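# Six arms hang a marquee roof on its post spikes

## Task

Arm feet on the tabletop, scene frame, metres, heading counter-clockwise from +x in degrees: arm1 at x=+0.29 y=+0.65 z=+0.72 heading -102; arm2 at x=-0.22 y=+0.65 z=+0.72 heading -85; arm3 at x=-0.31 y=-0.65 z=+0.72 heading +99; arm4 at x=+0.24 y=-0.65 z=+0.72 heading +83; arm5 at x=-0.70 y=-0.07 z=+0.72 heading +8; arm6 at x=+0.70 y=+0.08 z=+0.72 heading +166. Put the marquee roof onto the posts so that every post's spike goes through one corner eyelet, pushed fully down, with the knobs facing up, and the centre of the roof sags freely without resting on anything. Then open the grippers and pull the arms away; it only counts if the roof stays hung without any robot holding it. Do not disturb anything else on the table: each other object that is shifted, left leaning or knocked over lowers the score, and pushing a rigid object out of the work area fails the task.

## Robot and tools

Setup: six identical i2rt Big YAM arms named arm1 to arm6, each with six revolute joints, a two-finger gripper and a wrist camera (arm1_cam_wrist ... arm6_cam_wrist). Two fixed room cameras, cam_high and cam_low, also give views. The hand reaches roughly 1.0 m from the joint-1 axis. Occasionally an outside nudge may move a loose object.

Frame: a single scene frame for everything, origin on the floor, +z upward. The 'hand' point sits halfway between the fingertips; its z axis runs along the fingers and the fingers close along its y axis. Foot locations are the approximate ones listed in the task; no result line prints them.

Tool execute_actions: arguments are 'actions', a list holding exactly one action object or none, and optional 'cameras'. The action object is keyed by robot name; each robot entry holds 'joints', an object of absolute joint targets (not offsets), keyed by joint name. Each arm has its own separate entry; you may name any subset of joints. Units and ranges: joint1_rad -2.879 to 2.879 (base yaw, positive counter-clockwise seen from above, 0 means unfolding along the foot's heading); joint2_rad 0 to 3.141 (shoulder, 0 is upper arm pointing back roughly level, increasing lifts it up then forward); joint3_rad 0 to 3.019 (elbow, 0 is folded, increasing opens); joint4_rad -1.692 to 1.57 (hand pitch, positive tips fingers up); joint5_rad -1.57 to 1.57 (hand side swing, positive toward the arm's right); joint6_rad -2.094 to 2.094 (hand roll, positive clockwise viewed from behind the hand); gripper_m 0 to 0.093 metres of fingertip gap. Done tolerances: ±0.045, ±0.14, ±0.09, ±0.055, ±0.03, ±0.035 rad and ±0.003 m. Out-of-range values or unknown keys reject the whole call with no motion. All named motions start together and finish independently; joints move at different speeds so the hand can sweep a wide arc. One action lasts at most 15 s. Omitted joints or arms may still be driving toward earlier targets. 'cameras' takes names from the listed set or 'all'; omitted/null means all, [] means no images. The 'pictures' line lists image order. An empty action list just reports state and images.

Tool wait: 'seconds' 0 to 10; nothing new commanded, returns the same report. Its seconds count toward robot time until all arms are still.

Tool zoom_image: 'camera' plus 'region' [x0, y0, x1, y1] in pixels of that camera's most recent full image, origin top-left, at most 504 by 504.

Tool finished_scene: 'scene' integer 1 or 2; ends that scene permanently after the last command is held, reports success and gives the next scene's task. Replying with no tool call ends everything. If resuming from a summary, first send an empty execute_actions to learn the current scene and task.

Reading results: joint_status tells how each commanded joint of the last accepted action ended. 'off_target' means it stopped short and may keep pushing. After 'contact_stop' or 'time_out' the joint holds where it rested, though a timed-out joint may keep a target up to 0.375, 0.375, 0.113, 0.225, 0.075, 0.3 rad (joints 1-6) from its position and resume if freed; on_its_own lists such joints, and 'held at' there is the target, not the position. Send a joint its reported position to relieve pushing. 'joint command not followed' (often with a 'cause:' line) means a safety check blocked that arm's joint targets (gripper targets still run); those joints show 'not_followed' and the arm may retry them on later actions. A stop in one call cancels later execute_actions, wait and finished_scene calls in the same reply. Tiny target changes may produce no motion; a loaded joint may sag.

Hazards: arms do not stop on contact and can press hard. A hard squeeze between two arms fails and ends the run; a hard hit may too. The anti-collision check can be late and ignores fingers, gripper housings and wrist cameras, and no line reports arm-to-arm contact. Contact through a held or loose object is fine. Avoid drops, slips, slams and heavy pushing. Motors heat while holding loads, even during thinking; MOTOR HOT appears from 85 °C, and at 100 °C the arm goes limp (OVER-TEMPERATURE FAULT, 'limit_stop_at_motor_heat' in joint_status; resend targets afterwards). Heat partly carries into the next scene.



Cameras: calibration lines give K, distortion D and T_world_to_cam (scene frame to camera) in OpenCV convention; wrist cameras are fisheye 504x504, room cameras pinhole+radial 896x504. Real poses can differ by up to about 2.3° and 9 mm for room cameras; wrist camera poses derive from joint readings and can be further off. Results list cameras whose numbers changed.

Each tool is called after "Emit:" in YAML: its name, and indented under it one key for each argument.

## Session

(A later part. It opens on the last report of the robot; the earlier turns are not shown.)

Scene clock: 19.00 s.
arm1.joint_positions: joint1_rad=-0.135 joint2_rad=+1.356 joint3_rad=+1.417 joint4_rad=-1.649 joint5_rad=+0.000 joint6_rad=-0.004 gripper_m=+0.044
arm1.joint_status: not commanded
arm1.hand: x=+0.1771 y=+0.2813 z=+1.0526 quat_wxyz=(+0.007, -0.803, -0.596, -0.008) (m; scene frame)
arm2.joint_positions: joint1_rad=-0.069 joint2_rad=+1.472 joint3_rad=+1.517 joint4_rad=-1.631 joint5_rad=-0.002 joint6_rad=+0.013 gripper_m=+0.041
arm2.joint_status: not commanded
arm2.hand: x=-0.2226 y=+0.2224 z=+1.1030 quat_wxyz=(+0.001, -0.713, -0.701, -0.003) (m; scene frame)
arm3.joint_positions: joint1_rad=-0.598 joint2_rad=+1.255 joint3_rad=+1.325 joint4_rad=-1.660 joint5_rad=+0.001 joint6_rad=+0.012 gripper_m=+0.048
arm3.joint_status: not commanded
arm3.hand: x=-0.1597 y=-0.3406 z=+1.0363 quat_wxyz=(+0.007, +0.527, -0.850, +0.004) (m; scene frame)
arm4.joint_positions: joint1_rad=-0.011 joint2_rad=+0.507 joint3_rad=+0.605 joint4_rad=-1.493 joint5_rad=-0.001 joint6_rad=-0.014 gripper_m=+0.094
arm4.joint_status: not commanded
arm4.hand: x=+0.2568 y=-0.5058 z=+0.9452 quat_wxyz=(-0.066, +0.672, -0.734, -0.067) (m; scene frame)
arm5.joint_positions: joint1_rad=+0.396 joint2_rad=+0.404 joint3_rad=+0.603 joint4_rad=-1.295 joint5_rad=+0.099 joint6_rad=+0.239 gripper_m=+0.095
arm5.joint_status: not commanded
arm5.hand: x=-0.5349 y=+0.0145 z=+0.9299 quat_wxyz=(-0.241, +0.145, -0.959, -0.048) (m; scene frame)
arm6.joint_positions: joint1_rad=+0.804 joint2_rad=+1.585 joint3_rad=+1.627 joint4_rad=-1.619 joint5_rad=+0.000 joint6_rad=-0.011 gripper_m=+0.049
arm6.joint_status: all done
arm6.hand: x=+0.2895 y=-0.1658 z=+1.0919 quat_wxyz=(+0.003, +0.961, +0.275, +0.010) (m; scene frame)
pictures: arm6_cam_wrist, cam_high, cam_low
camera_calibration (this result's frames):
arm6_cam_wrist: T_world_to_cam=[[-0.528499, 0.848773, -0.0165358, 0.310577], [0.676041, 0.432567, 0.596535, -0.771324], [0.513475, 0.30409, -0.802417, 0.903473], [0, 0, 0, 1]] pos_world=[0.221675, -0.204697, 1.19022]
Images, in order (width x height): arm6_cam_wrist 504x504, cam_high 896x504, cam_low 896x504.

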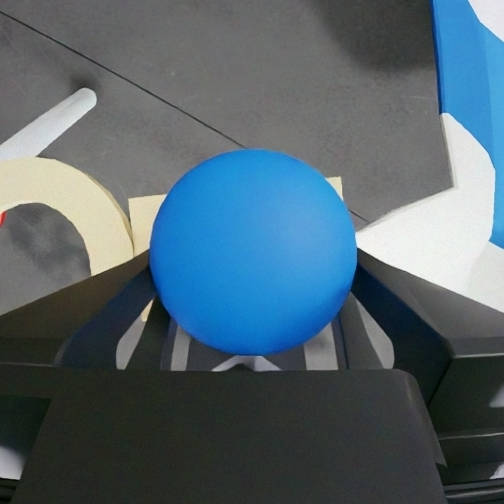

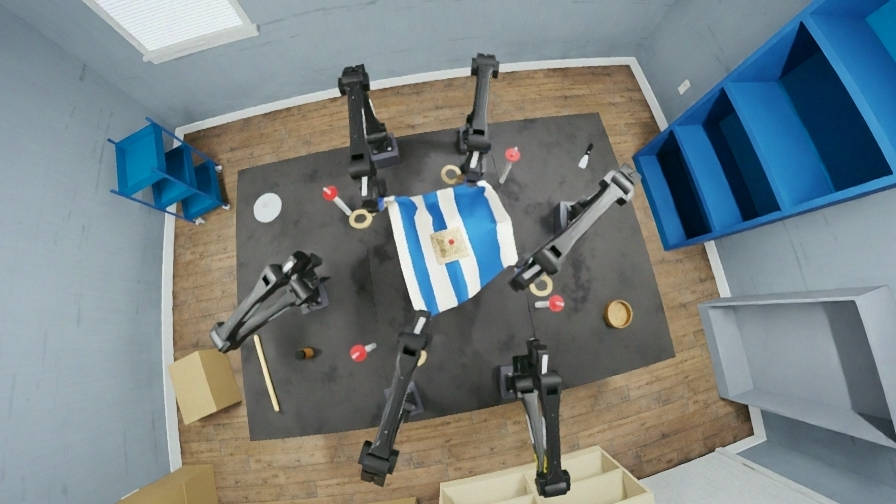

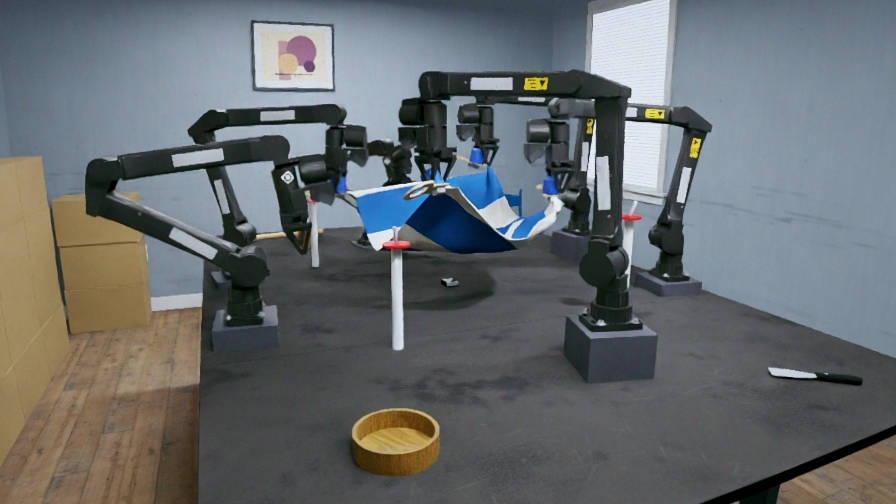

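Emit:
execute_actions:
  actions:
    - {"arm6":{"joints":{"joint1_rad":1.09}},"arm3":{"joints":{"joint1_rad":0.07,"joint2_rad":1.15,"joint3_rad":1.4,"joint4_rad":-1.69,"joint6_rad":1.0}},"arm2":{"joints":{"joint1_rad":-0.52,"joint6_rad":0.77}},"arm1":{"joints":{"joint1_rad":0.335,"joint2_rad":1.3,"joint3_rad":1.5,"joint4_rad":-1.69,"joint6_rad":2.05}}}
  cameras: ["arm1_cam_wrist","arm2_cam_wrist","arm3_cam_wrist","arm6_cam_wrist","cam_low","cam_high"]

Scene clock: 22.20 s.
arm1.joint_positions: joint1_rad=+0.312 joint2_rad=+1.318 joint3_rad=+1.445 joint4_rad=-1.683 joint5_rad=+0.013 joint6_rad=+2.048 gripper_m=+0.044
arm1.joint_status: all done
arm1.hand: x=+0.3433 y=+0.2770 z=+1.0767 quat_wxyz=(-0.007, -0.987, +0.163, +0.004) (m; scene frame)
arm2.joint_positions: joint1_rad=-0.476 joint2_rad=+1.470 joint3_rad=+1.517 joint4_rad=-1.647 joint5_rad=-0.024 joint6_rad=+0.744 gripper_m=+0.041
arm2.joint_status: all done
arm2.hand: x=-0.3874 y=+0.2607 z=+1.1035 quat_wxyz=(+0.000, -0.978, -0.206, -0.017) (m; scene frame)
arm3.joint_positions: joint1_rad=+0.048 joint2_rad=+1.149 joint3_rad=+1.353 joint4_rad=-1.676 joint5_rad=+0.010 joint6_rad=+0.991 gripper_m=+0.048
arm3.joint_status: all done
arm3.hand: x=-0.3719 y=-0.3304 z=+1.0804 quat_wxyz=(-0.015, +0.378, -0.924, -0.050) (m; scene frame)
arm4.joint_positions: joint1_rad=-0.011 joint2_rad=+0.507 joint3_rad=+0.605 joint4_rad=-1.493 joint5_rad=-0.001 joint6_rad=-0.014 gripper_m=+0.094
arm4.joint_status: not commanded
arm4.hand: x=+0.2568 y=-0.5058 z=+0.9452 quat_wxyz=(-0.066, +0.672, -0.734, -0.067) (m; scene frame)
arm5.joint_positions: joint1_rad=+0.396 joint2_rad=+0.404 joint3_rad=+0.603 joint4_rad=-1.295 joint5_rad=+0.099 joint6_rad=+0.239 gripper_m=+0.095
arm5.joint_status: not commanded
arm5.hand: x=-0.5349 y=+0.0145 z=+0.9299 quat_wxyz=(-0.241, +0.145, -0.959, -0.048) (m; scene frame)
arm6.joint_positions: joint1_rad=+1.070 joint2_rad=+1.585 joint3_rad=+1.627 joint4_rad=-1.619 joint5_rad=+0.013 joint6_rad=-0.009 gripper_m=+0.049
arm6.joint_status: all done
arm6.hand: x=+0.3667 y=-0.2623 z=+1.0932 quat_wxyz=(-0.003, +0.917, +0.399, +0.007) (m; scene frame)
pictures: arm1_cam_wrist, arm2_cam_wrist, arm3_cam_wrist, arm6_cam_wrist, cam_high, cam_low
camera_calibration (this result's frames):
arm1_cam_wrist: T_world_to_cam=[[0.319969, 0.946954, -0.0299618, -0.338645], [0.779109, -0.244998, 0.577031, -0.816325], [0.539081, -0.207976, -0.816173, 0.872687], [0, 0, 0, 1]] pos_world=[0.273914, 0.302181, 1.17316]
arm2_cam_wrist: T_world_to_cam=[[-0.411304, 0.911054, -0.0284611, -0.363358], [0.717455, 0.342846, 0.606395, -0.469288], [0.562216, 0.228993, -0.794654, 1.15255], [0, 0, 0, 1]] pos_world=[-0.460743, 0.228005, 1.19011]
arm3_cam_wrist: T_world_to_cam=[[0.701794, -0.708308, -0.076062, 0.105592], [-0.571086, -0.623209, 0.534295, -0.992771], [-0.425848, -0.331527, -0.841869, 0.763697], [0, 0, 0, 1]] pos_world=[-0.315842, -0.290727, 1.1814]
arm6_cam_wrist: T_world_to_cam=[[-0.732168, 0.681101, -0.0055667, 0.452069], [0.545232, 0.590971, 0.594538, -0.690871], [0.40823, 0.432267, -0.804048, 0.968164], [0, 0, 0, 1]] pos_world=[0.312442, -0.318125, 1.19172]
Images, in order (width x height): arm1_cam_wrist 504x504, arm2_cam_wrist 504x504, arm3_cam_wrist 504x504, arm6_cam_wrist 504x504, cam_high 896x504, cam_low 896x504.

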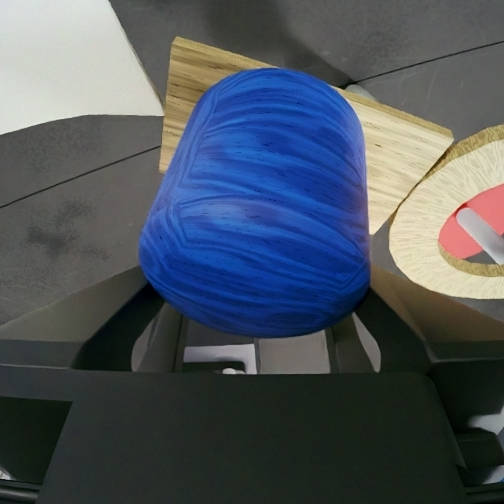

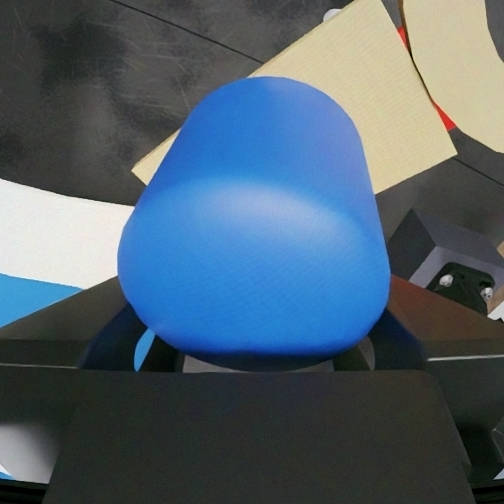

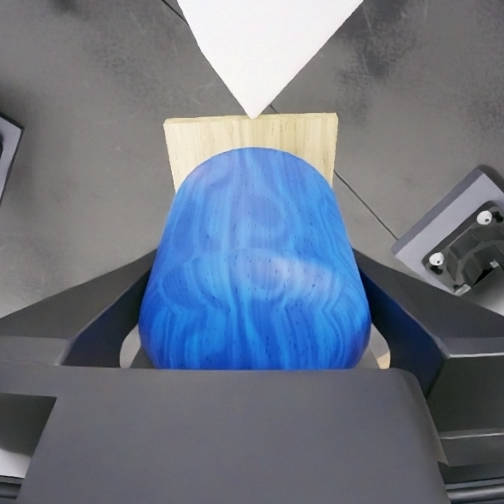

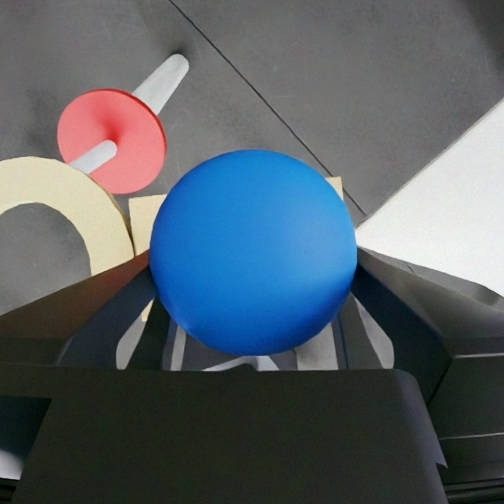

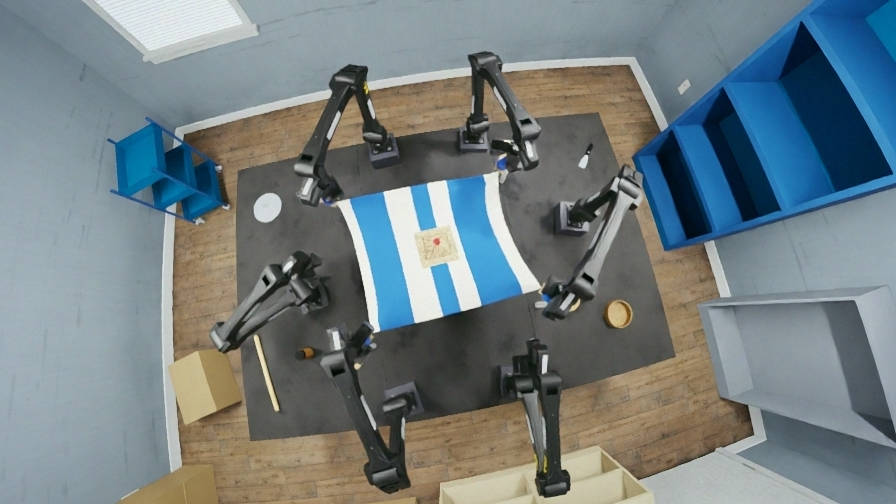

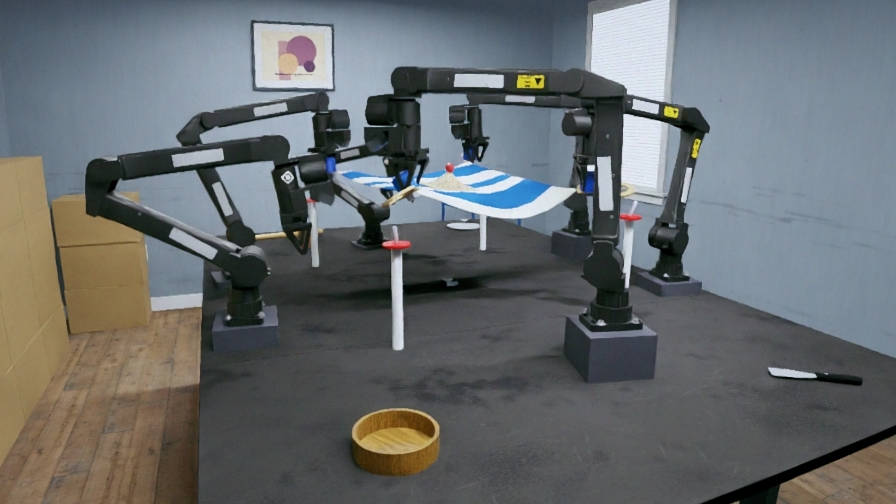

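Emit:
execute_actions:
  actions:
    - {"arm6":{"joints":{"joint3_rad":1.53,"joint4_rad":-1.52}},"arm3":{"joints":{"joint3_rad":1.27,"joint4_rad":-1.6}},"arm2":{"joints":{"joint3_rad":1.4,"joint4_rad":-1.53}},"arm1":{"joints":{"joint3_rad":1.37,"joint4_rad":-1.61}}}
  cameras: ["arm1_cam_wrist","arm2_cam_wrist","arm6_cam_wrist","cam_low","cam_high"]

Emit:
zoom_image:
  camera: "cam_low"
  region: [250,140,700,300]

Emit:
zoom_image:
  camera: "cam_high"
  region: [280,130,620,400]

Scene clock: 23.90 s.
arm1.joint_positions: joint1_rad=+0.313 joint2_rad=+1.312 joint3_rad=+1.363 joint4_rad=-1.621 joint5_rad=+0.012 joint6_rad=+2.049 gripper_m=+0.044
arm1.joint_status: all done
arm1.hand: x=+0.3433 y=+0.2804 z=+1.0475 quat_wxyz=(+0.000, -0.987, +0.163, +0.006) (m; scene frame)
arm2.joint_positions: joint1_rad=-0.477 joint2_rad=+1.459 joint3_rad=+1.386 joint4_rad=-1.542 joint5_rad=-0.023 joint6_rad=+0.745 gripper_m=+0.041
arm2.joint_status: all done
arm2.hand: x=-0.3844 y=+0.2685 z=+1.0580 quat_wxyz=(+0.007, -0.979, -0.204, -0.021) (m; scene frame)
arm3.joint_positions: joint1_rad=+0.050 joint2_rad=+1.151 joint3_rad=+1.276 joint4_rad=-1.611 joint5_rad=+0.009 joint6_rad=+0.991 gripper_m=+0.048
arm3.joint_status: all done
arm3.hand: x=-0.3732 y=-0.3281 z=+1.0504 quat_wxyz=(-0.013, +0.380, -0.924, -0.043) (m; scene frame)
arm4.joint_positions: joint1_rad=-0.011 joint2_rad=+0.507 joint3_rad=+0.605 joint4_rad=-1.493 joint5_rad=-0.001 joint6_rad=-0.014 gripper_m=+0.094
arm4.joint_status: not commanded
arm4.hand: x=+0.2568 y=-0.5058 z=+0.9452 quat_wxyz=(-0.066, +0.672, -0.734, -0.067) (m; scene frame)
arm5.joint_positions: joint1_rad=+0.396 joint2_rad=+0.404 joint3_rad=+0.603 joint4_rad=-1.295 joint5_rad=+0.099 joint6_rad=+0.239 gripper_m=+0.095
arm5.joint_status: not commanded
arm5.hand: x=-0.5349 y=+0.0145 z=+0.9299 quat_wxyz=(-0.241, +0.145, -0.959, -0.048) (m; scene frame)
arm6.joint_positions: joint1_rad=+1.070 joint2_rad=+1.595 joint3_rad=+1.536 joint4_rad=-1.521 joint5_rad=+0.014 joint6_rad=-0.009 gripper_m=+0.049
arm6.joint_status: all done
arm6.hand: x=+0.3652 y=-0.2644 z=+1.0541 quat_wxyz=(-0.004, +0.917, +0.399, +0.008) (m; scene frame)
pictures: arm1_cam_wrist, arm2_cam_wrist, arm6_cam_wrist, cam_high, cam_low
camera_calibration (this result's frames):
arm1_cam_wrist: T_world_to_cam=[[0.319567, 0.947422, -0.016395, -0.357009], [0.780045, -0.253209, 0.572202, -0.791632], [0.537965, -0.195646, -0.819949, 0.85042], [0, 0, 0, 1]] pos_world=[0.2741, 0.304171, 1.14442]
arm2_cam_wrist: T_world_to_cam=[[-0.408815, 0.912452, -0.0173488, -0.381728], [0.714932, 0.332018, 0.615335, -0.453995], [0.567224, 0.239155, -0.788075, 1.10521], [0, 0, 0, 1]] pos_world=[-0.458381, 0.234727, 1.14372]
arm6_cam_wrist: T_world_to_cam=[[-0.73219, 0.681083, -0.00482208, 0.451418], [0.544758, 0.589855, 0.596078, -0.667303], [0.408823, 0.433816, -0.802912, 0.937283], [0, 0, 0, 1]] pos_world=[0.310859, -0.320449, 1.1525]
Images, in order (width x height): arm1_cam_wrist 504x504, arm2_cam_wrist 504x504, arm6_cam_wrist 504x504, cam_high 896x504, cam_low 896x504.

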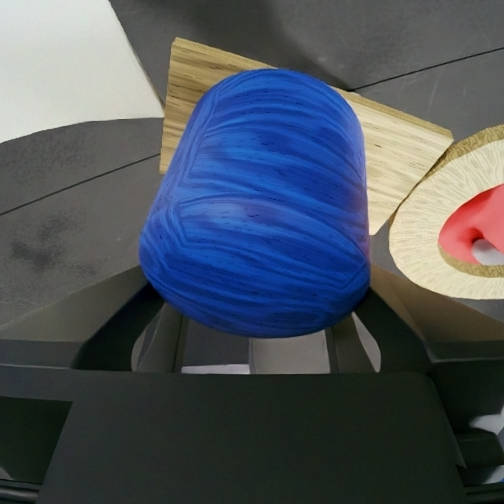

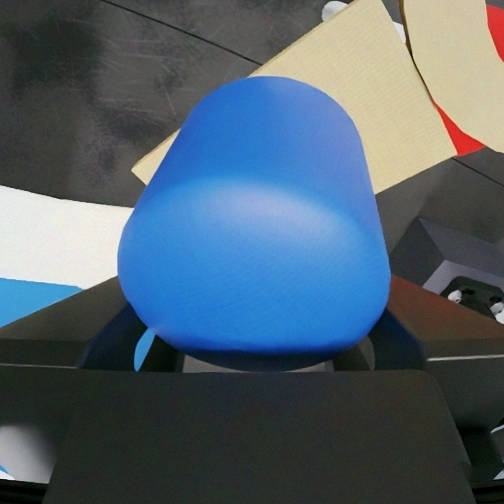

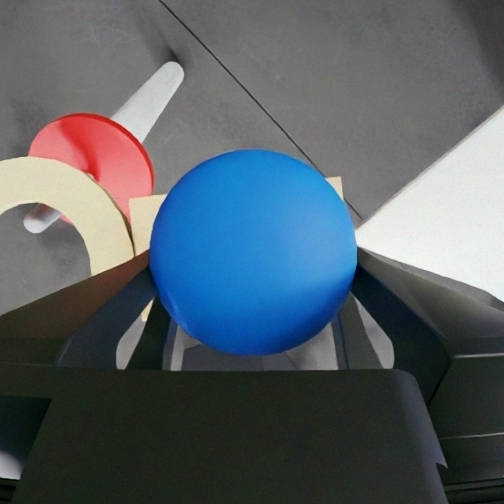

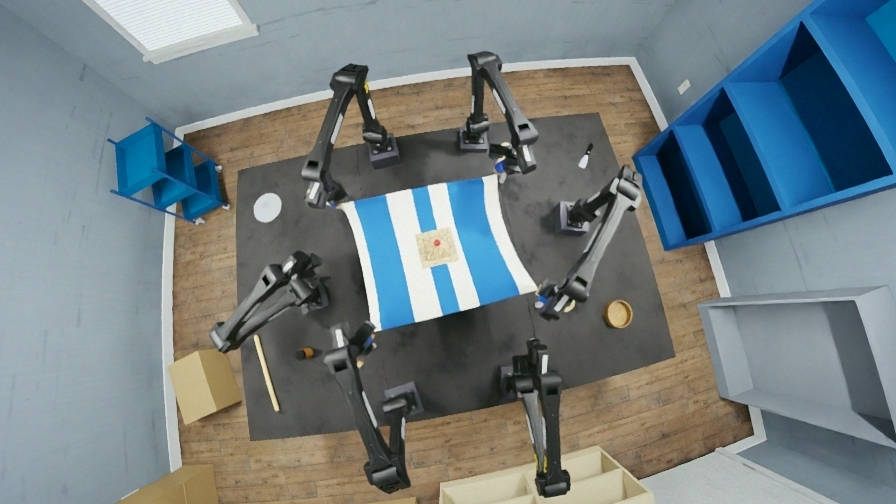

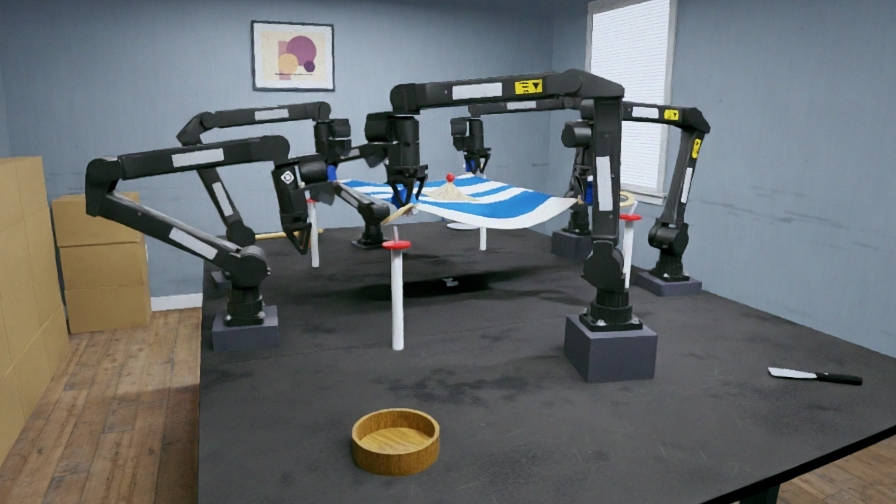

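Region (250, 140, 700, 300) of cam_low's 896x504 image, scaled by 1.120, with more detail than that image has; it fills the top 179 rows of this view, and the rest is white.

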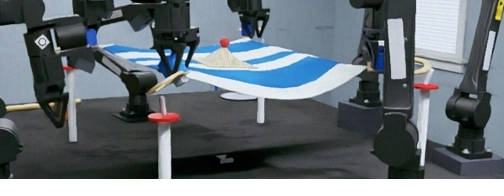

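Region (280, 130, 620, 400) of cam_high's 896x504 image, scaled by 1.482, with more detail than that image has; it fills the top 400 rows of this view, and the rest is white.

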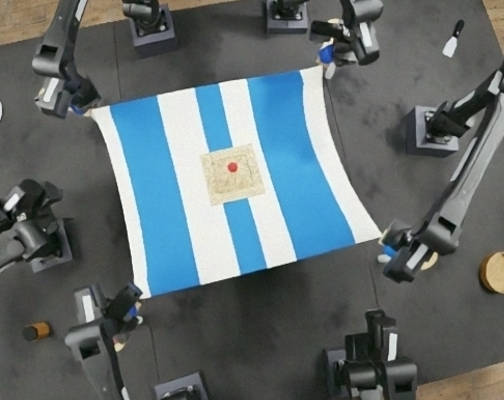

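Emit:
execute_actions:
  actions:
    - {"arm6":{"joints":{"joint3_rad":1.44,"joint4_rad":-1.43}},"arm3":{"joints":{"joint3_rad":1.2,"joint4_rad":-1.53}},"arm2":{"joints":{"joint3_rad":1.3,"joint4_rad":-1.44}},"arm1":{"joints":{"joint3_rad":1.28,"joint4_rad":-1.53}}}
  cameras: ["arm1_cam_wrist","arm2_cam_wrist","arm6_cam_wrist","cam_low","cam_high"]

Emit:
zoom_image:
  camera: "cam_low"
  region: [280,170,480,270]

Emit:
zoom_image:
  camera: "cam_high"
  region: [290,170,410,390]

Scene clock: 25.33 s.
arm1.joint_positions: joint1_rad=+0.311 joint2_rad=+1.308 joint3_rad=+1.292 joint4_rad=-1.546 joint5_rad=+0.024 joint6_rad=+2.036 gripper_m=+0.043
arm1.joint_status: all done
arm1.hand: x=+0.3406 y=+0.2794 z=+1.0220 quat_wxyz=(-0.005, -0.987, +0.158, +0.011) (m; scene frame)
arm2.joint_positions: joint1_rad=-0.478 joint2_rad=+1.457 joint3_rad=+1.293 joint4_rad=-1.446 joint5_rad=-0.021 joint6_rad=+0.746 gripper_m=+0.041
arm2.joint_status: all done
arm2.hand: x=-0.3834 y=+0.2718 z=+1.0234 quat_wxyz=(+0.006, -0.979, -0.204, -0.019) (m; scene frame)
arm3.joint_positions: joint1_rad=+0.050 joint2_rad=+1.151 joint3_rad=+1.207 joint4_rad=-1.541 joint5_rad=+0.009 joint6_rad=+0.991 gripper_m=+0.048
arm3.joint_status: all done
arm3.hand: x=-0.3738 y=-0.3255 z=+1.0241 quat_wxyz=(-0.013, +0.380, -0.924, -0.043) (m; scene frame)
arm4.joint_positions: joint1_rad=-0.011 joint2_rad=+0.507 joint3_rad=+0.605 joint4_rad=-1.493 joint5_rad=-0.001 joint6_rad=-0.014 gripper_m=+0.094
arm4.joint_status: not commanded
arm4.hand: x=+0.2568 y=-0.5058 z=+0.9452 quat_wxyz=(-0.066, +0.672, -0.734, -0.067) (m; scene frame)
arm5.joint_positions: joint1_rad=+0.396 joint2_rad=+0.404 joint3_rad=+0.603 joint4_rad=-1.295 joint5_rad=+0.099 joint6_rad=+0.239 gripper_m=+0.095
arm5.joint_status: not commanded
arm5.hand: x=-0.5349 y=+0.0145 z=+0.9299 quat_wxyz=(-0.241, +0.145, -0.959, -0.048) (m; scene frame)
arm6.joint_positions: joint1_rad=+1.070 joint2_rad=+1.596 joint3_rad=+1.447 joint4_rad=-1.430 joint5_rad=+0.016 joint6_rad=-0.009 gripper_m=+0.049
arm6.joint_status: all done
arm6.hand: x=+0.3677 y=-0.2620 z=+1.0200 quat_wxyz=(-0.005, +0.917, +0.399, +0.007) (m; scene frame)
pictures: arm1_cam_wrist, arm2_cam_wrist, arm6_cam_wrist, cam_high, cam_low
camera_calibration (this result's frames):
arm1_cam_wrist: T_world_to_cam=[[0.309203, 0.950558, -0.0288487, -0.340206], [0.788431, -0.239267, 0.566681, -0.776343], [0.531761, -0.197965, -0.823432, 0.837113], [0, 0, 0, 1]] pos_world=[0.272142, 0.303352, 1.11943]
arm2_cam_wrist: T_world_to_cam=[[-0.40823, 0.912676, -0.0192517, -0.382738], [0.717466, 0.333811, 0.611402, -0.429988], [0.564438, 0.23578, -0.791086, 1.07951], [0, 0, 0, 1]] pos_world=[-0.457062, 0.238323, 1.10951]
arm6_cam_wrist: T_world_to_cam=[[-0.732211, 0.681072, -0.00290415, 0.449448], [0.546041, 0.589578, 0.595178, -0.649315], [0.407071, 0.43421, -0.803589, 0.909214], [0, 0, 0, 1]] pos_world=[0.313528, -0.318074, 1.1184]
Images, in order (width x height): arm1_cam_wrist 504x504, arm2_cam_wrist 504x504, arm6_cam_wrist 504x504, cam_high 896x504, cam_low 896x504.

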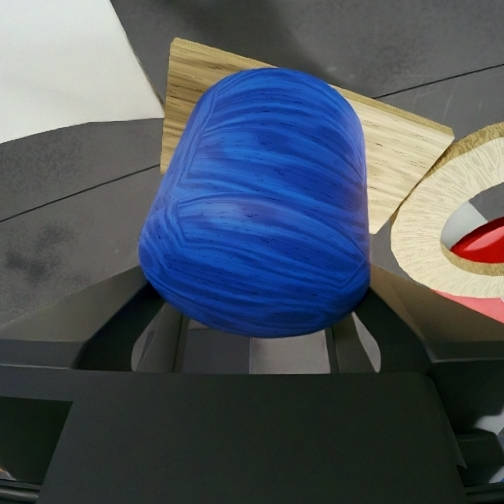

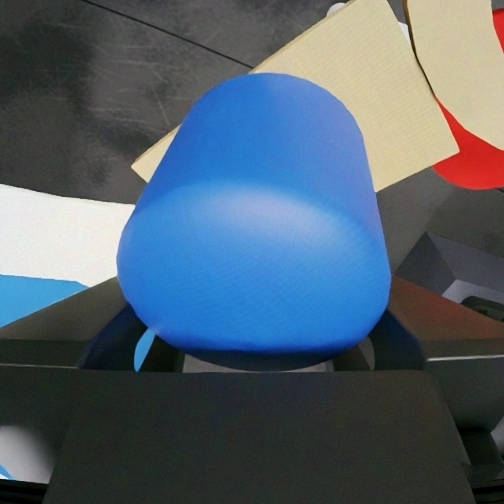

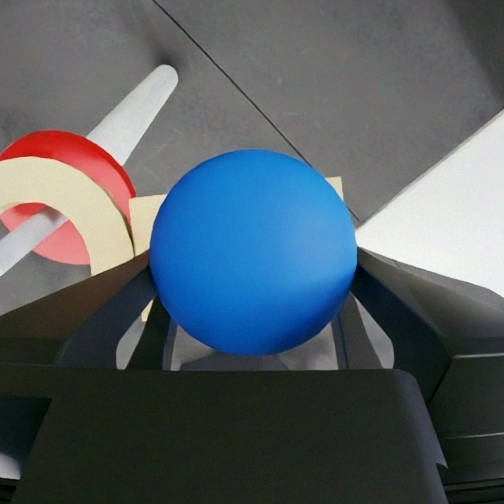

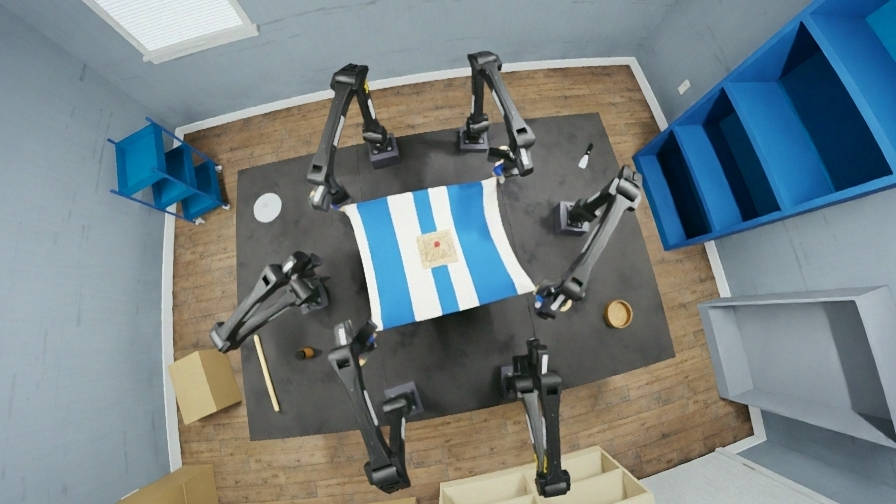

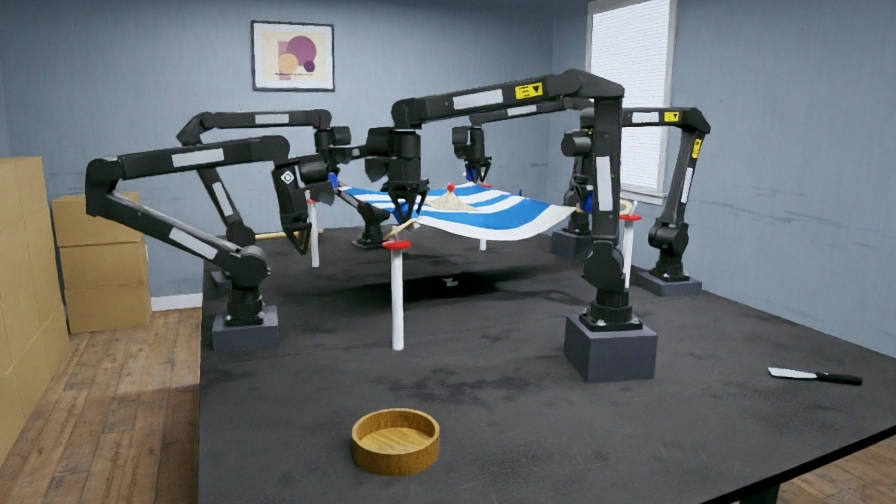

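Region (280, 170, 480, 270) of cam_low's 896x504 image, scaled by 2.520, with more detail than that image has.

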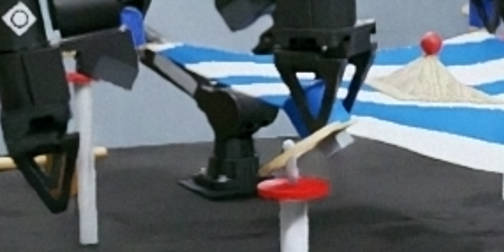

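Region (290, 170, 410, 390) of cam_high's 896x504 image, scaled by 2.291, with more detail than that image has; it fills the left 275 columns of this view, and the rest is white.

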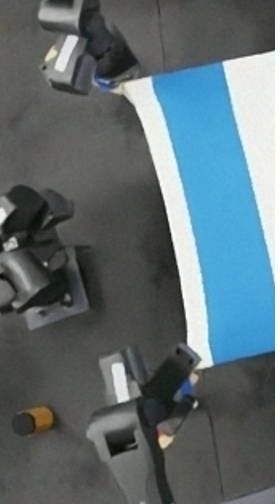

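Emit:
execute_actions:
  actions:
    - {"arm6":{"joints":{"joint3_rad":1.37,"joint4_rad":-1.36}},"arm3":{"joints":{"joint3_rad":1.12,"joint4_rad":-1.45}},"arm2":{"joints":{"joint3_rad":1.22,"joint4_rad":-1.36}},"arm1":{"joints":{"joint3_rad":1.2,"joint4_rad":-1.45}}}
  cameras: ["arm1_cam_wrist","arm2_cam_wrist","arm3_cam_wrist","cam_low","cam_high"]

Emit:
zoom_image:
  camera: "cam_low"
  region: [280,170,480,270]

Emit:
zoom_image:
  camera: "cam_high"
  region: [290,170,410,390]

Scene clock: 26.37 s.
arm1.joint_positions: joint1_rad=+0.299 joint2_rad=+1.280 joint3_rad=+1.232 joint4_rad=-1.472 joint5_rad=+0.029 joint6_rad=+2.020 gripper_m=+0.043
arm1.joint_status: all done
arm1.hand: x=+0.3352 y=+0.2792 z=+1.0089 quat_wxyz=(-0.026, -0.987, +0.156, +0.007) (m; scene frame)
arm2.joint_positions: joint1_rad=-0.478 joint2_rad=+1.457 joint3_rad=+1.228 joint4_rad=-1.358 joint5_rad=-0.019 joint6_rad=+0.740 gripper_m=+0.041
arm2.joint_status: all done
arm2.hand: x=-0.3840 y=+0.2711 z=+0.9986 quat_wxyz=(-0.003, -0.978, -0.207, -0.012) (m; scene frame)
arm3.joint_positions: joint1_rad=+0.050 joint2_rad=+1.150 joint3_rad=+1.129 joint4_rad=-1.466 joint5_rad=+0.009 joint6_rad=+0.991 gripper_m=+0.048
arm3.joint_status: all done
arm3.hand: x=-0.3738 y=-0.3255 z=+0.9948 quat_wxyz=(-0.013, +0.379, -0.924, -0.043) (m; scene frame)
arm4.joint_positions: joint1_rad=-0.011 joint2_rad=+0.507 joint3_rad=+0.605 joint4_rad=-1.493 joint5_rad=-0.001 joint6_rad=-0.014 gripper_m=+0.094
arm4.joint_status: not commanded
arm4.hand: x=+0.2568 y=-0.5058 z=+0.9452 quat_wxyz=(-0.066, +0.672, -0.734, -0.067) (m; scene frame)
arm5.joint_positions: joint1_rad=+0.396 joint2_rad=+0.404 joint3_rad=+0.603 joint4_rad=-1.295 joint5_rad=+0.099 joint6_rad=+0.239 gripper_m=+0.095
arm5.joint_status: not commanded
arm5.hand: x=-0.5349 y=+0.0145 z=+0.9299 quat_wxyz=(-0.241, +0.145, -0.959, -0.048) (m; scene frame)
arm6.joint_positions: joint1_rad=+1.066 joint2_rad=+1.585 joint3_rad=+1.402 joint4_rad=-1.366 joint5_rad=+0.009 joint6_rad=-0.011 gripper_m=+0.049
arm6.joint_status: all done
arm6.hand: x=+0.3666 y=-0.2623 z=+1.0078 quat_wxyz=(+0.004, +0.917, +0.398, -0.005) (m; scene frame)
pictures: arm1_cam_wrist, arm2_cam_wrist, arm3_cam_wrist, cam_high, cam_low
camera_calibration (this result's frames):
arm1_cam_wrist: T_world_to_cam=[[0.306109, 0.949505, -0.0688339, -0.297098], [0.788835, -0.212503, 0.576699, -0.782385], [0.532951, -0.230831, -0.814052, 0.8285], [0, 0, 0, 1]] pos_world=[0.266568, 0.30708, 1.10519]
arm2_cam_wrist: T_world_to_cam=[[-0.413336, 0.909978, -0.0330662, -0.37027], [0.72215, 0.349706, 0.596829, -0.40221], [0.554665, 0.222812, -0.801687, 1.07076], [0, 0, 0, 1]] pos_world=[-0.456503, 0.239015, 1.08622]
arm3_cam_wrist: T_world_to_cam=[[0.70307, -0.708195, -0.064443, 0.0928745], [-0.571201, -0.61639, 0.542026, -0.950532], [-0.423582, -0.344272, -0.837887, 0.685224], [0, 0, 0, 1]] pos_world=[-0.317994, -0.284222, 1.09534]
Images, in order (width x height): arm1_cam_wrist 504x504, arm2_cam_wrist 504x504, arm3_cam_wrist 504x504, cam_high 896x504, cam_low 896x504.

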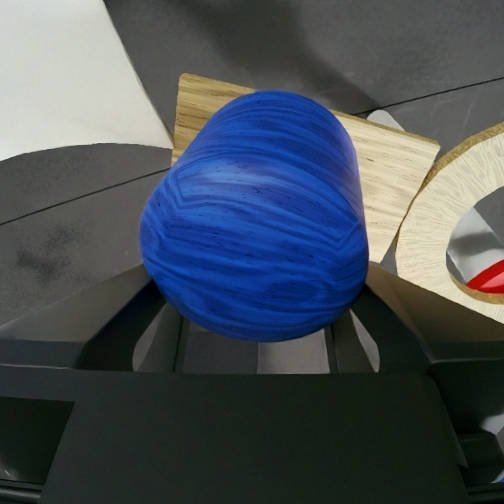

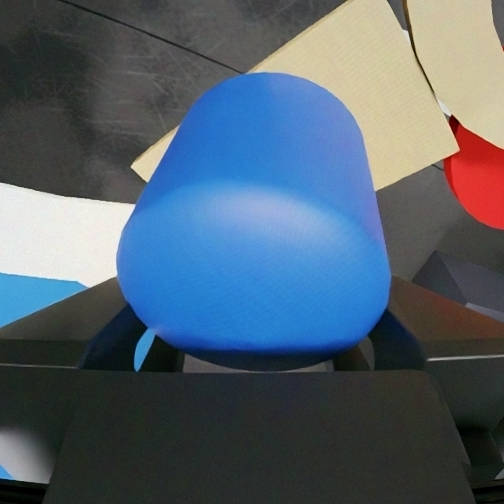

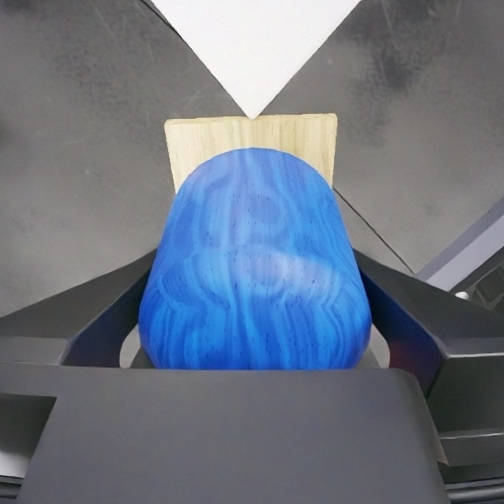

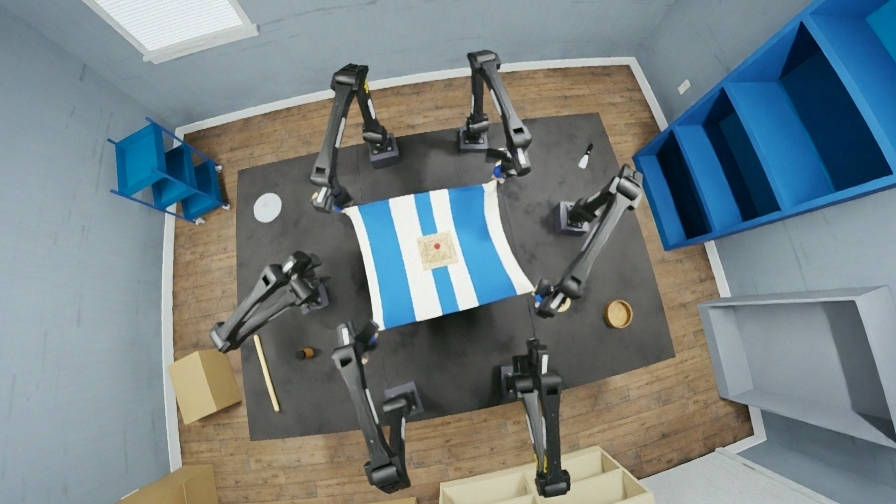

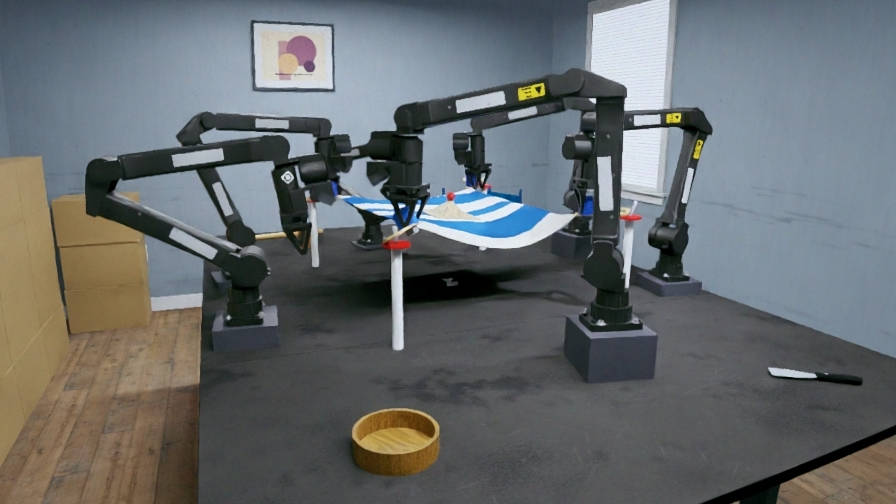

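Region (280, 170, 480, 270) of cam_low's 896x504 image, scaled by 2.520, with more detail than that image has.

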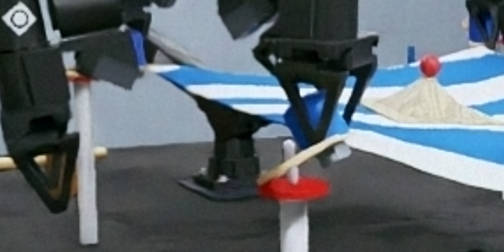

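Region (290, 170, 410, 390) of cam_high's 896x504 image, scaled by 2.291, with more detail than that image has; it fills the left 275 columns of this view, and the rest is white.

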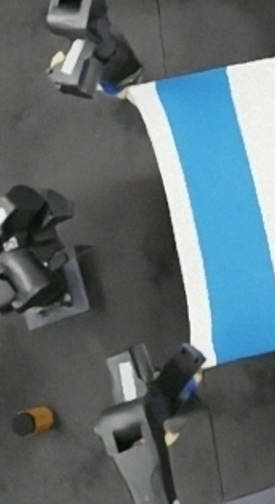

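Emit:
execute_actions:
  actions:
    - {"arm6":{"joints":{"gripper_m":0.09}},"arm3":{"joints":{"gripper_m":0.09}},"arm2":{"joints":{"gripper_m":0.09}},"arm1":{"joints":{"gripper_m":0.09}}}
  cameras: []

Emit:
execute_actions:
  actions:
    - {"arm6":{"joints":{"joint3_rad":1.75,"joint4_rad":-1.69}},"arm3":{"joints":{"joint3_rad":1.45,"joint4_rad":-1.69}},"arm2":{"joints":{"joint3_rad":1.6,"joint4_rad":-1.69}},"arm1":{"joints":{"joint3_rad":1.55,"joint4_rad":-1.69}}}
  cameras: []

Emit:
execute_actions:
  actions:
    - {"arm6":{"joints":{"joint2_rad":0.6}},"arm3":{"joints":{"joint2_rad":0.5}},"arm2":{"joints":{"joint2_rad":0.6}},"arm1":{"joints":{"joint2_rad":0.5}}}
  cameras: ["cam_low","cam_high"]

Scene clock: 28.30 s.
arm1.joint_positions: joint1_rad=+0.333 joint2_rad=+1.291 joint3_rad=+1.201 joint4_rad=-1.462 joint5_rad=+0.003 joint6_rad=+2.039 gripper_m=+0.090
arm1.joint_status: all done
arm1.hand: x=+0.3515 y=+0.2866 z=+0.9933 quat_wxyz=(-0.007, -0.989, +0.148, -0.001) (m; scene frame)
arm2.joint_positions: joint1_rad=-0.497 joint2_rad=+1.457 joint3_rad=+1.222 joint4_rad=-1.358 joint5_rad=-0.008 joint6_rad=+0.747 gripper_m=+0.090
arm2.joint_status: all done
arm2.hand: x=-0.3923 y=+0.2768 z=+0.9966 quat_wxyz=(+0.002, -0.981, -0.194, -0.009) (m; scene frame)
arm3.joint_positions: joint1_rad=+0.060 joint2_rad=+1.150 joint3_rad=+1.129 joint4_rad=-1.464 joint5_rad=+0.004 joint6_rad=+0.991 gripper_m=+0.090
arm3.joint_status: all done
arm3.hand: x=-0.3779 y=-0.3258 z=+0.9949 quat_wxyz=(-0.010, +0.384, -0.922, -0.044) (m; scene frame)
arm4.joint_positions: joint1_rad=-0.011 joint2_rad=+0.507 joint3_rad=+0.605 joint4_rad=-1.493 joint5_rad=-0.001 joint6_rad=-0.014 gripper_m=+0.094
arm4.joint_status: not commanded
arm4.hand: x=+0.2568 y=-0.5058 z=+0.9452 quat_wxyz=(-0.066, +0.672, -0.734, -0.067) (m; scene frame)
arm5.joint_positions: joint1_rad=+0.396 joint2_rad=+0.404 joint3_rad=+0.603 joint4_rad=-1.295 joint5_rad=+0.099 joint6_rad=+0.239 gripper_m=+0.095
arm5.joint_status: not commanded
arm5.hand: x=-0.5349 y=+0.0145 z=+0.9299 quat_wxyz=(-0.241, +0.145, -0.959, -0.048) (m; scene frame)
arm6.joint_positions: joint1_rad=+1.070 joint2_rad=+1.587 joint3_rad=+1.375 joint4_rad=-1.364 joint5_rad=+0.010 joint6_rad=-0.010 gripper_m=+0.090
arm6.joint_status: all done
arm6.hand: x=+0.3736 y=-0.2577 z=+0.9970 quat_wxyz=(-0.001, +0.917, +0.399, +0.007) (m; scene frame)
pictures: none
No camera images: the call's "cameras" was empty. Leave "cameras" out to get every camera's image.

Scene clock: 29.60 s.
arm1.joint_positions: joint1_rad=+0.333 joint2_rad=+1.298 joint3_rad=+1.510 joint4_rad=-1.679 joint5_rad=+0.003 joint6_rad=+2.040 gripper_m=+0.090
arm1.joint_status: all done
arm1.hand: x=+0.3544 y=+0.2697 z=+1.1094 quat_wxyz=(-0.048, -0.988, +0.149, -0.015) (m; scene frame)
arm2.joint_positions: joint1_rad=-0.509 joint2_rad=+1.442 joint3_rad=+1.562 joint4_rad=-1.668 joint5_rad=-0.002 joint6_rad=+0.756 gripper_m=+0.090
arm2.joint_status: all done
joint sent to its limit — the command would take arm2.joint4_rad past its lower limit, so that joint was sent only as far as its limit.
arm2.hand: x=-0.4033 y=+0.2687 z=+1.1317 quat_wxyz=(-0.014, -0.983, -0.184, +0.006) (m; scene frame)
arm3.joint_positions: joint1_rad=+0.060 joint2_rad=+1.140 joint3_rad=+1.413 joint4_rad=-1.677 joint5_rad=+0.004 joint6_rad=+0.991 gripper_m=+0.090
arm3.joint_status: all done
arm3.hand: x=-0.3782 y=-0.3245 z=+1.1072 quat_wxyz=(-0.018, +0.383, -0.920, -0.083) (m; scene frame)
arm4.joint_positions: joint1_rad=-0.011 joint2_rad=+0.507 joint3_rad=+0.605 joint4_rad=-1.493 joint5_rad=-0.001 joint6_rad=-0.014 gripper_m=+0.094
arm4.joint_status: not commanded
arm4.hand: x=+0.2568 y=-0.5058 z=+0.9452 quat_wxyz=(-0.066, +0.672, -0.734, -0.067) (m; scene frame)
arm5.joint_positions: joint1_rad=+0.396 joint2_rad=+0.404 joint3_rad=+0.603 joint4_rad=-1.295 joint5_rad=+0.099 joint6_rad=+0.239 gripper_m=+0.095
arm5.joint_status: not commanded
arm5.hand: x=-0.5349 y=+0.0145 z=+0.9299 quat_wxyz=(-0.241, +0.145, -0.959, -0.048) (m; scene frame)
arm6.joint_positions: joint1_rad=+1.085 joint2_rad=+1.596 joint3_rad=+1.709 joint4_rad=-1.680 joint5_rad=+0.004 joint6_rad=-0.010 gripper_m=+0.090
arm6.joint_status: all done
arm6.hand: x=+0.3697 y=-0.2717 z=+1.1199 quat_wxyz=(+0.003, +0.914, +0.406, +0.004) (m; scene frame)
pictures: none
No camera images: the call's "cameras" was empty. Leave "cameras" out to get every camera's image.

Scene clock: 31.33 s.
arm1.joint_positions: joint1_rad=+0.333 joint2_rad=+0.491 joint3_rad=+1.543 joint4_rad=-1.682 joint5_rad=+0.003 joint6_rad=+2.040 gripper_m=+0.090
arm1.joint_status: all done
arm1.hand: x=+0.3076 y=+0.5412 z=+1.3172 quat_wxyz=(-0.429, -0.882, +0.133, -0.141) (m; scene frame)
arm2.joint_positions: joint1_rad=-0.509 joint2_rad=+0.600 joint3_rad=+1.599 joint4_rad=-1.671 joint5_rad=-0.002 joint6_rad=+0.756 gripper_m=+0.090
arm2.joint_status: all done
arm2.hand: x=-0.2835 y=+0.5222 z=+1.3831 quat_wxyz=(-0.355, -0.884, -0.165, +0.255) (m; scene frame)
arm3.joint_positions: joint1_rad=+0.060 joint2_rad=+0.501 joint3_rad=+1.437 joint4_rad=-1.679 joint5_rad=+0.004 joint6_rad=+0.991 gripper_m=+0.090
arm3.joint_status: all done
arm3.hand: x=-0.3357 y=-0.5246 z=+1.2559 quat_wxyz=(-0.076, +0.351, -0.845, -0.397) (m; scene frame)
arm4.joint_positions: joint1_rad=-0.011 joint2_rad=+0.507 joint3_rad=+0.605 joint4_rad=-1.493 joint5_rad=-0.001 joint6_rad=-0.014 gripper_m=+0.094
arm4.joint_status: not commanded
arm4.hand: x=+0.2568 y=-0.5058 z=+0.9452 quat_wxyz=(-0.066, +0.672, -0.734, -0.067) (m; scene frame)
arm5.joint_positions: joint1_rad=+0.396 joint2_rad=+0.404 joint3_rad=+0.603 joint4_rad=-1.295 joint5_rad=+0.099 joint6_rad=+0.239 gripper_m=+0.095
arm5.joint_status: not commanded
arm5.hand: x=-0.5349 y=+0.0145 z=+0.9299 quat_wxyz=(-0.241, +0.145, -0.959, -0.048) (m; scene frame)
arm6.joint_positions: joint1_rad=+1.085 joint2_rad=+0.592 joint3_rad=+1.758 joint4_rad=-1.682 joint5_rad=+0.004 joint6_rad=-0.010 gripper_m=+0.090
arm6.joint_status: all done
arm6.hand: x=+0.6152 y=+0.0016 z=+1.4464 quat_wxyz=(+0.202, +0.793, +0.348, -0.457) (m; scene frame)
pictures: cam_high, cam_low
Images, in order (width x height): cam_high 896x504, cam_low 896x504.

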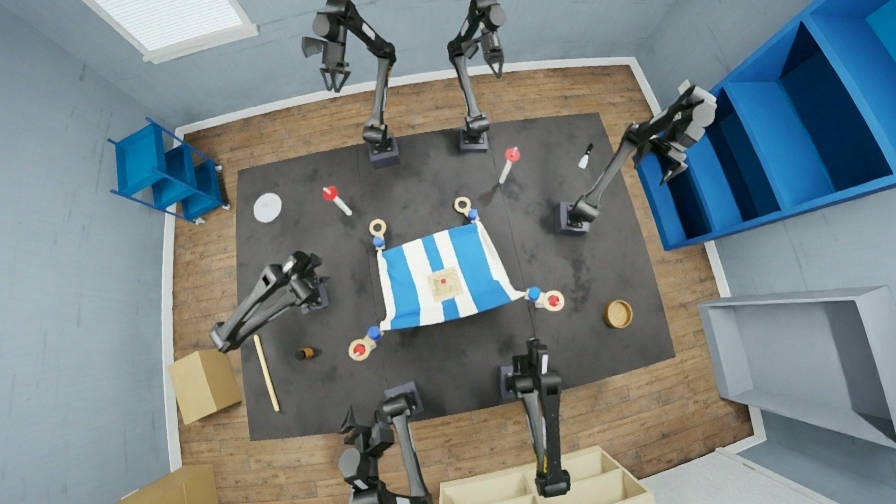

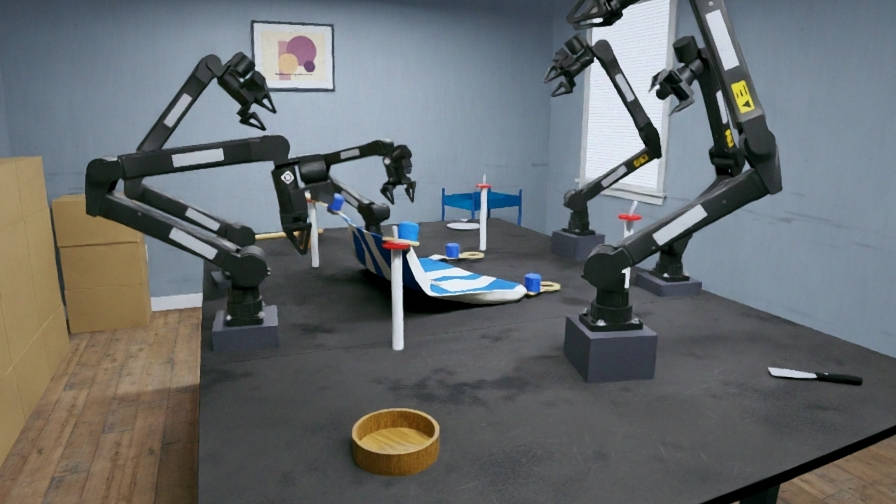

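Emit:
execute_actions:
  actions:
    - {"arm2":{"joints":{"joint1_rad":-0.25,"joint2_rad":1.75,"joint3_rad":1.2,"joint4_rad":-1.02,"joint6_rad":0}},"arm1":{"joints":{"joint1_rad":-0.06,"joint2_rad":1.6,"joint3_rad":1.08,"joint4_rad":-1.05,"joint6_rad":0}}}
  cameras: ["arm1_cam_wrist","arm2_cam_wrist"]

Scene clock: 34.13 s.
arm1.joint_positions: joint1_rad=-0.060 joint2_rad=+1.598 joint3_rad=+1.073 joint4_rad=-1.062 joint5_rad=+0.001 joint6_rad=+0.011 gripper_m=+0.090
arm1.joint_status: all done
arm1.hand: x=+0.1951 y=+0.2339 z=+0.8299 quat_wxyz=(+0.007, -0.785, -0.620, -0.007) (m; scene frame)
arm2.joint_positions: joint1_rad=-0.257 joint2_rad=+1.752 joint3_rad=+1.193 joint4_rad=-1.035 joint5_rad=+0.000 joint6_rad=+0.014 gripper_m=+0.090
arm2.joint_status: all done
arm2.hand: x=-0.3117 y=+0.1841 z=+0.8601 quat_wxyz=(+0.004, -0.776, -0.630, -0.006) (m; scene frame)
arm3.joint_positions: joint1_rad=+0.060 joint2_rad=+0.501 joint3_rad=+1.437 joint4_rad=-1.679 joint5_rad=+0.004 joint6_rad=+0.991 gripper_m=+0.090
arm3.joint_status: not commanded
arm3.hand: x=-0.3357 y=-0.5246 z=+1.2559 quat_wxyz=(-0.076, +0.351, -0.845, -0.397) (m; scene frame)
arm4.joint_positions: joint1_rad=-0.011 joint2_rad=+0.507 joint3_rad=+0.605 joint4_rad=-1.493 joint5_rad=-0.001 joint6_rad=-0.014 gripper_m=+0.094
arm4.joint_status: not commanded
arm4.hand: x=+0.2568 y=-0.5058 z=+0.9452 quat_wxyz=(-0.066, +0.672, -0.734, -0.067) (m; scene frame)
arm5.joint_positions: joint1_rad=+0.396 joint2_rad=+0.404 joint3_rad=+0.603 joint4_rad=-1.295 joint5_rad=+0.099 joint6_rad=+0.239 gripper_m=+0.095
arm5.joint_status: not commanded
arm5.hand: x=-0.5349 y=+0.0145 z=+0.9299 quat_wxyz=(-0.241, +0.145, -0.959, -0.048) (m; scene frame)
arm6.joint_positions: joint1_rad=+1.085 joint2_rad=+0.592 joint3_rad=+1.758 joint4_rad=-1.682 joint5_rad=+0.004 joint6_rad=-0.010 gripper_m=+0.090
arm6.joint_status: not commanded
arm6.hand: x=+0.6152 y=+0.0016 z=+1.4464 quat_wxyz=(+0.202, +0.793, +0.348, -0.457) (m; scene frame)
pictures: arm1_cam_wrist, arm2_cam_wrist
camera_calibration (this result's frames):
arm1_cam_wrist: T_world_to_cam=[[-0.973085, 0.230133, -0.0120283, 0.147168], [0.177267, 0.780859, 0.599028, -0.709859], [0.147249, 0.580773, -0.800637, 0.621246], [0, 0, 0, 1]] pos_world=[0.177564, 0.159629, 0.924389]
arm2_cam_wrist: T_world_to_cam=[[-0.980333, 0.195923, -0.0236757, -0.319201], [0.144371, 0.79378, 0.590822, -0.597953], [0.134549, 0.575785, -0.806454, 0.747163], [0, 0, 0, 1]] pos_world=[-0.327126, 0.106977, 0.948279]
Images, in order (width x height): arm1_cam_wrist 504x504, arm2_cam_wrist 504x504.

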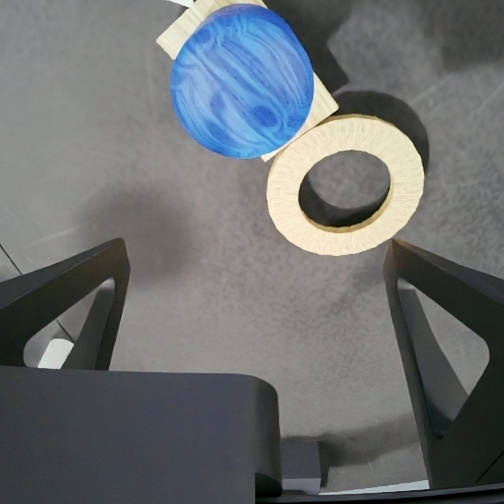

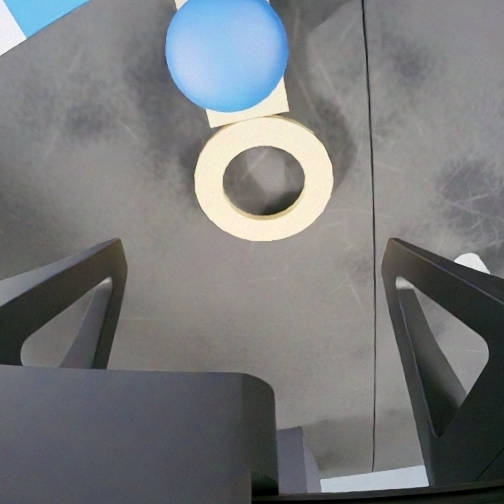

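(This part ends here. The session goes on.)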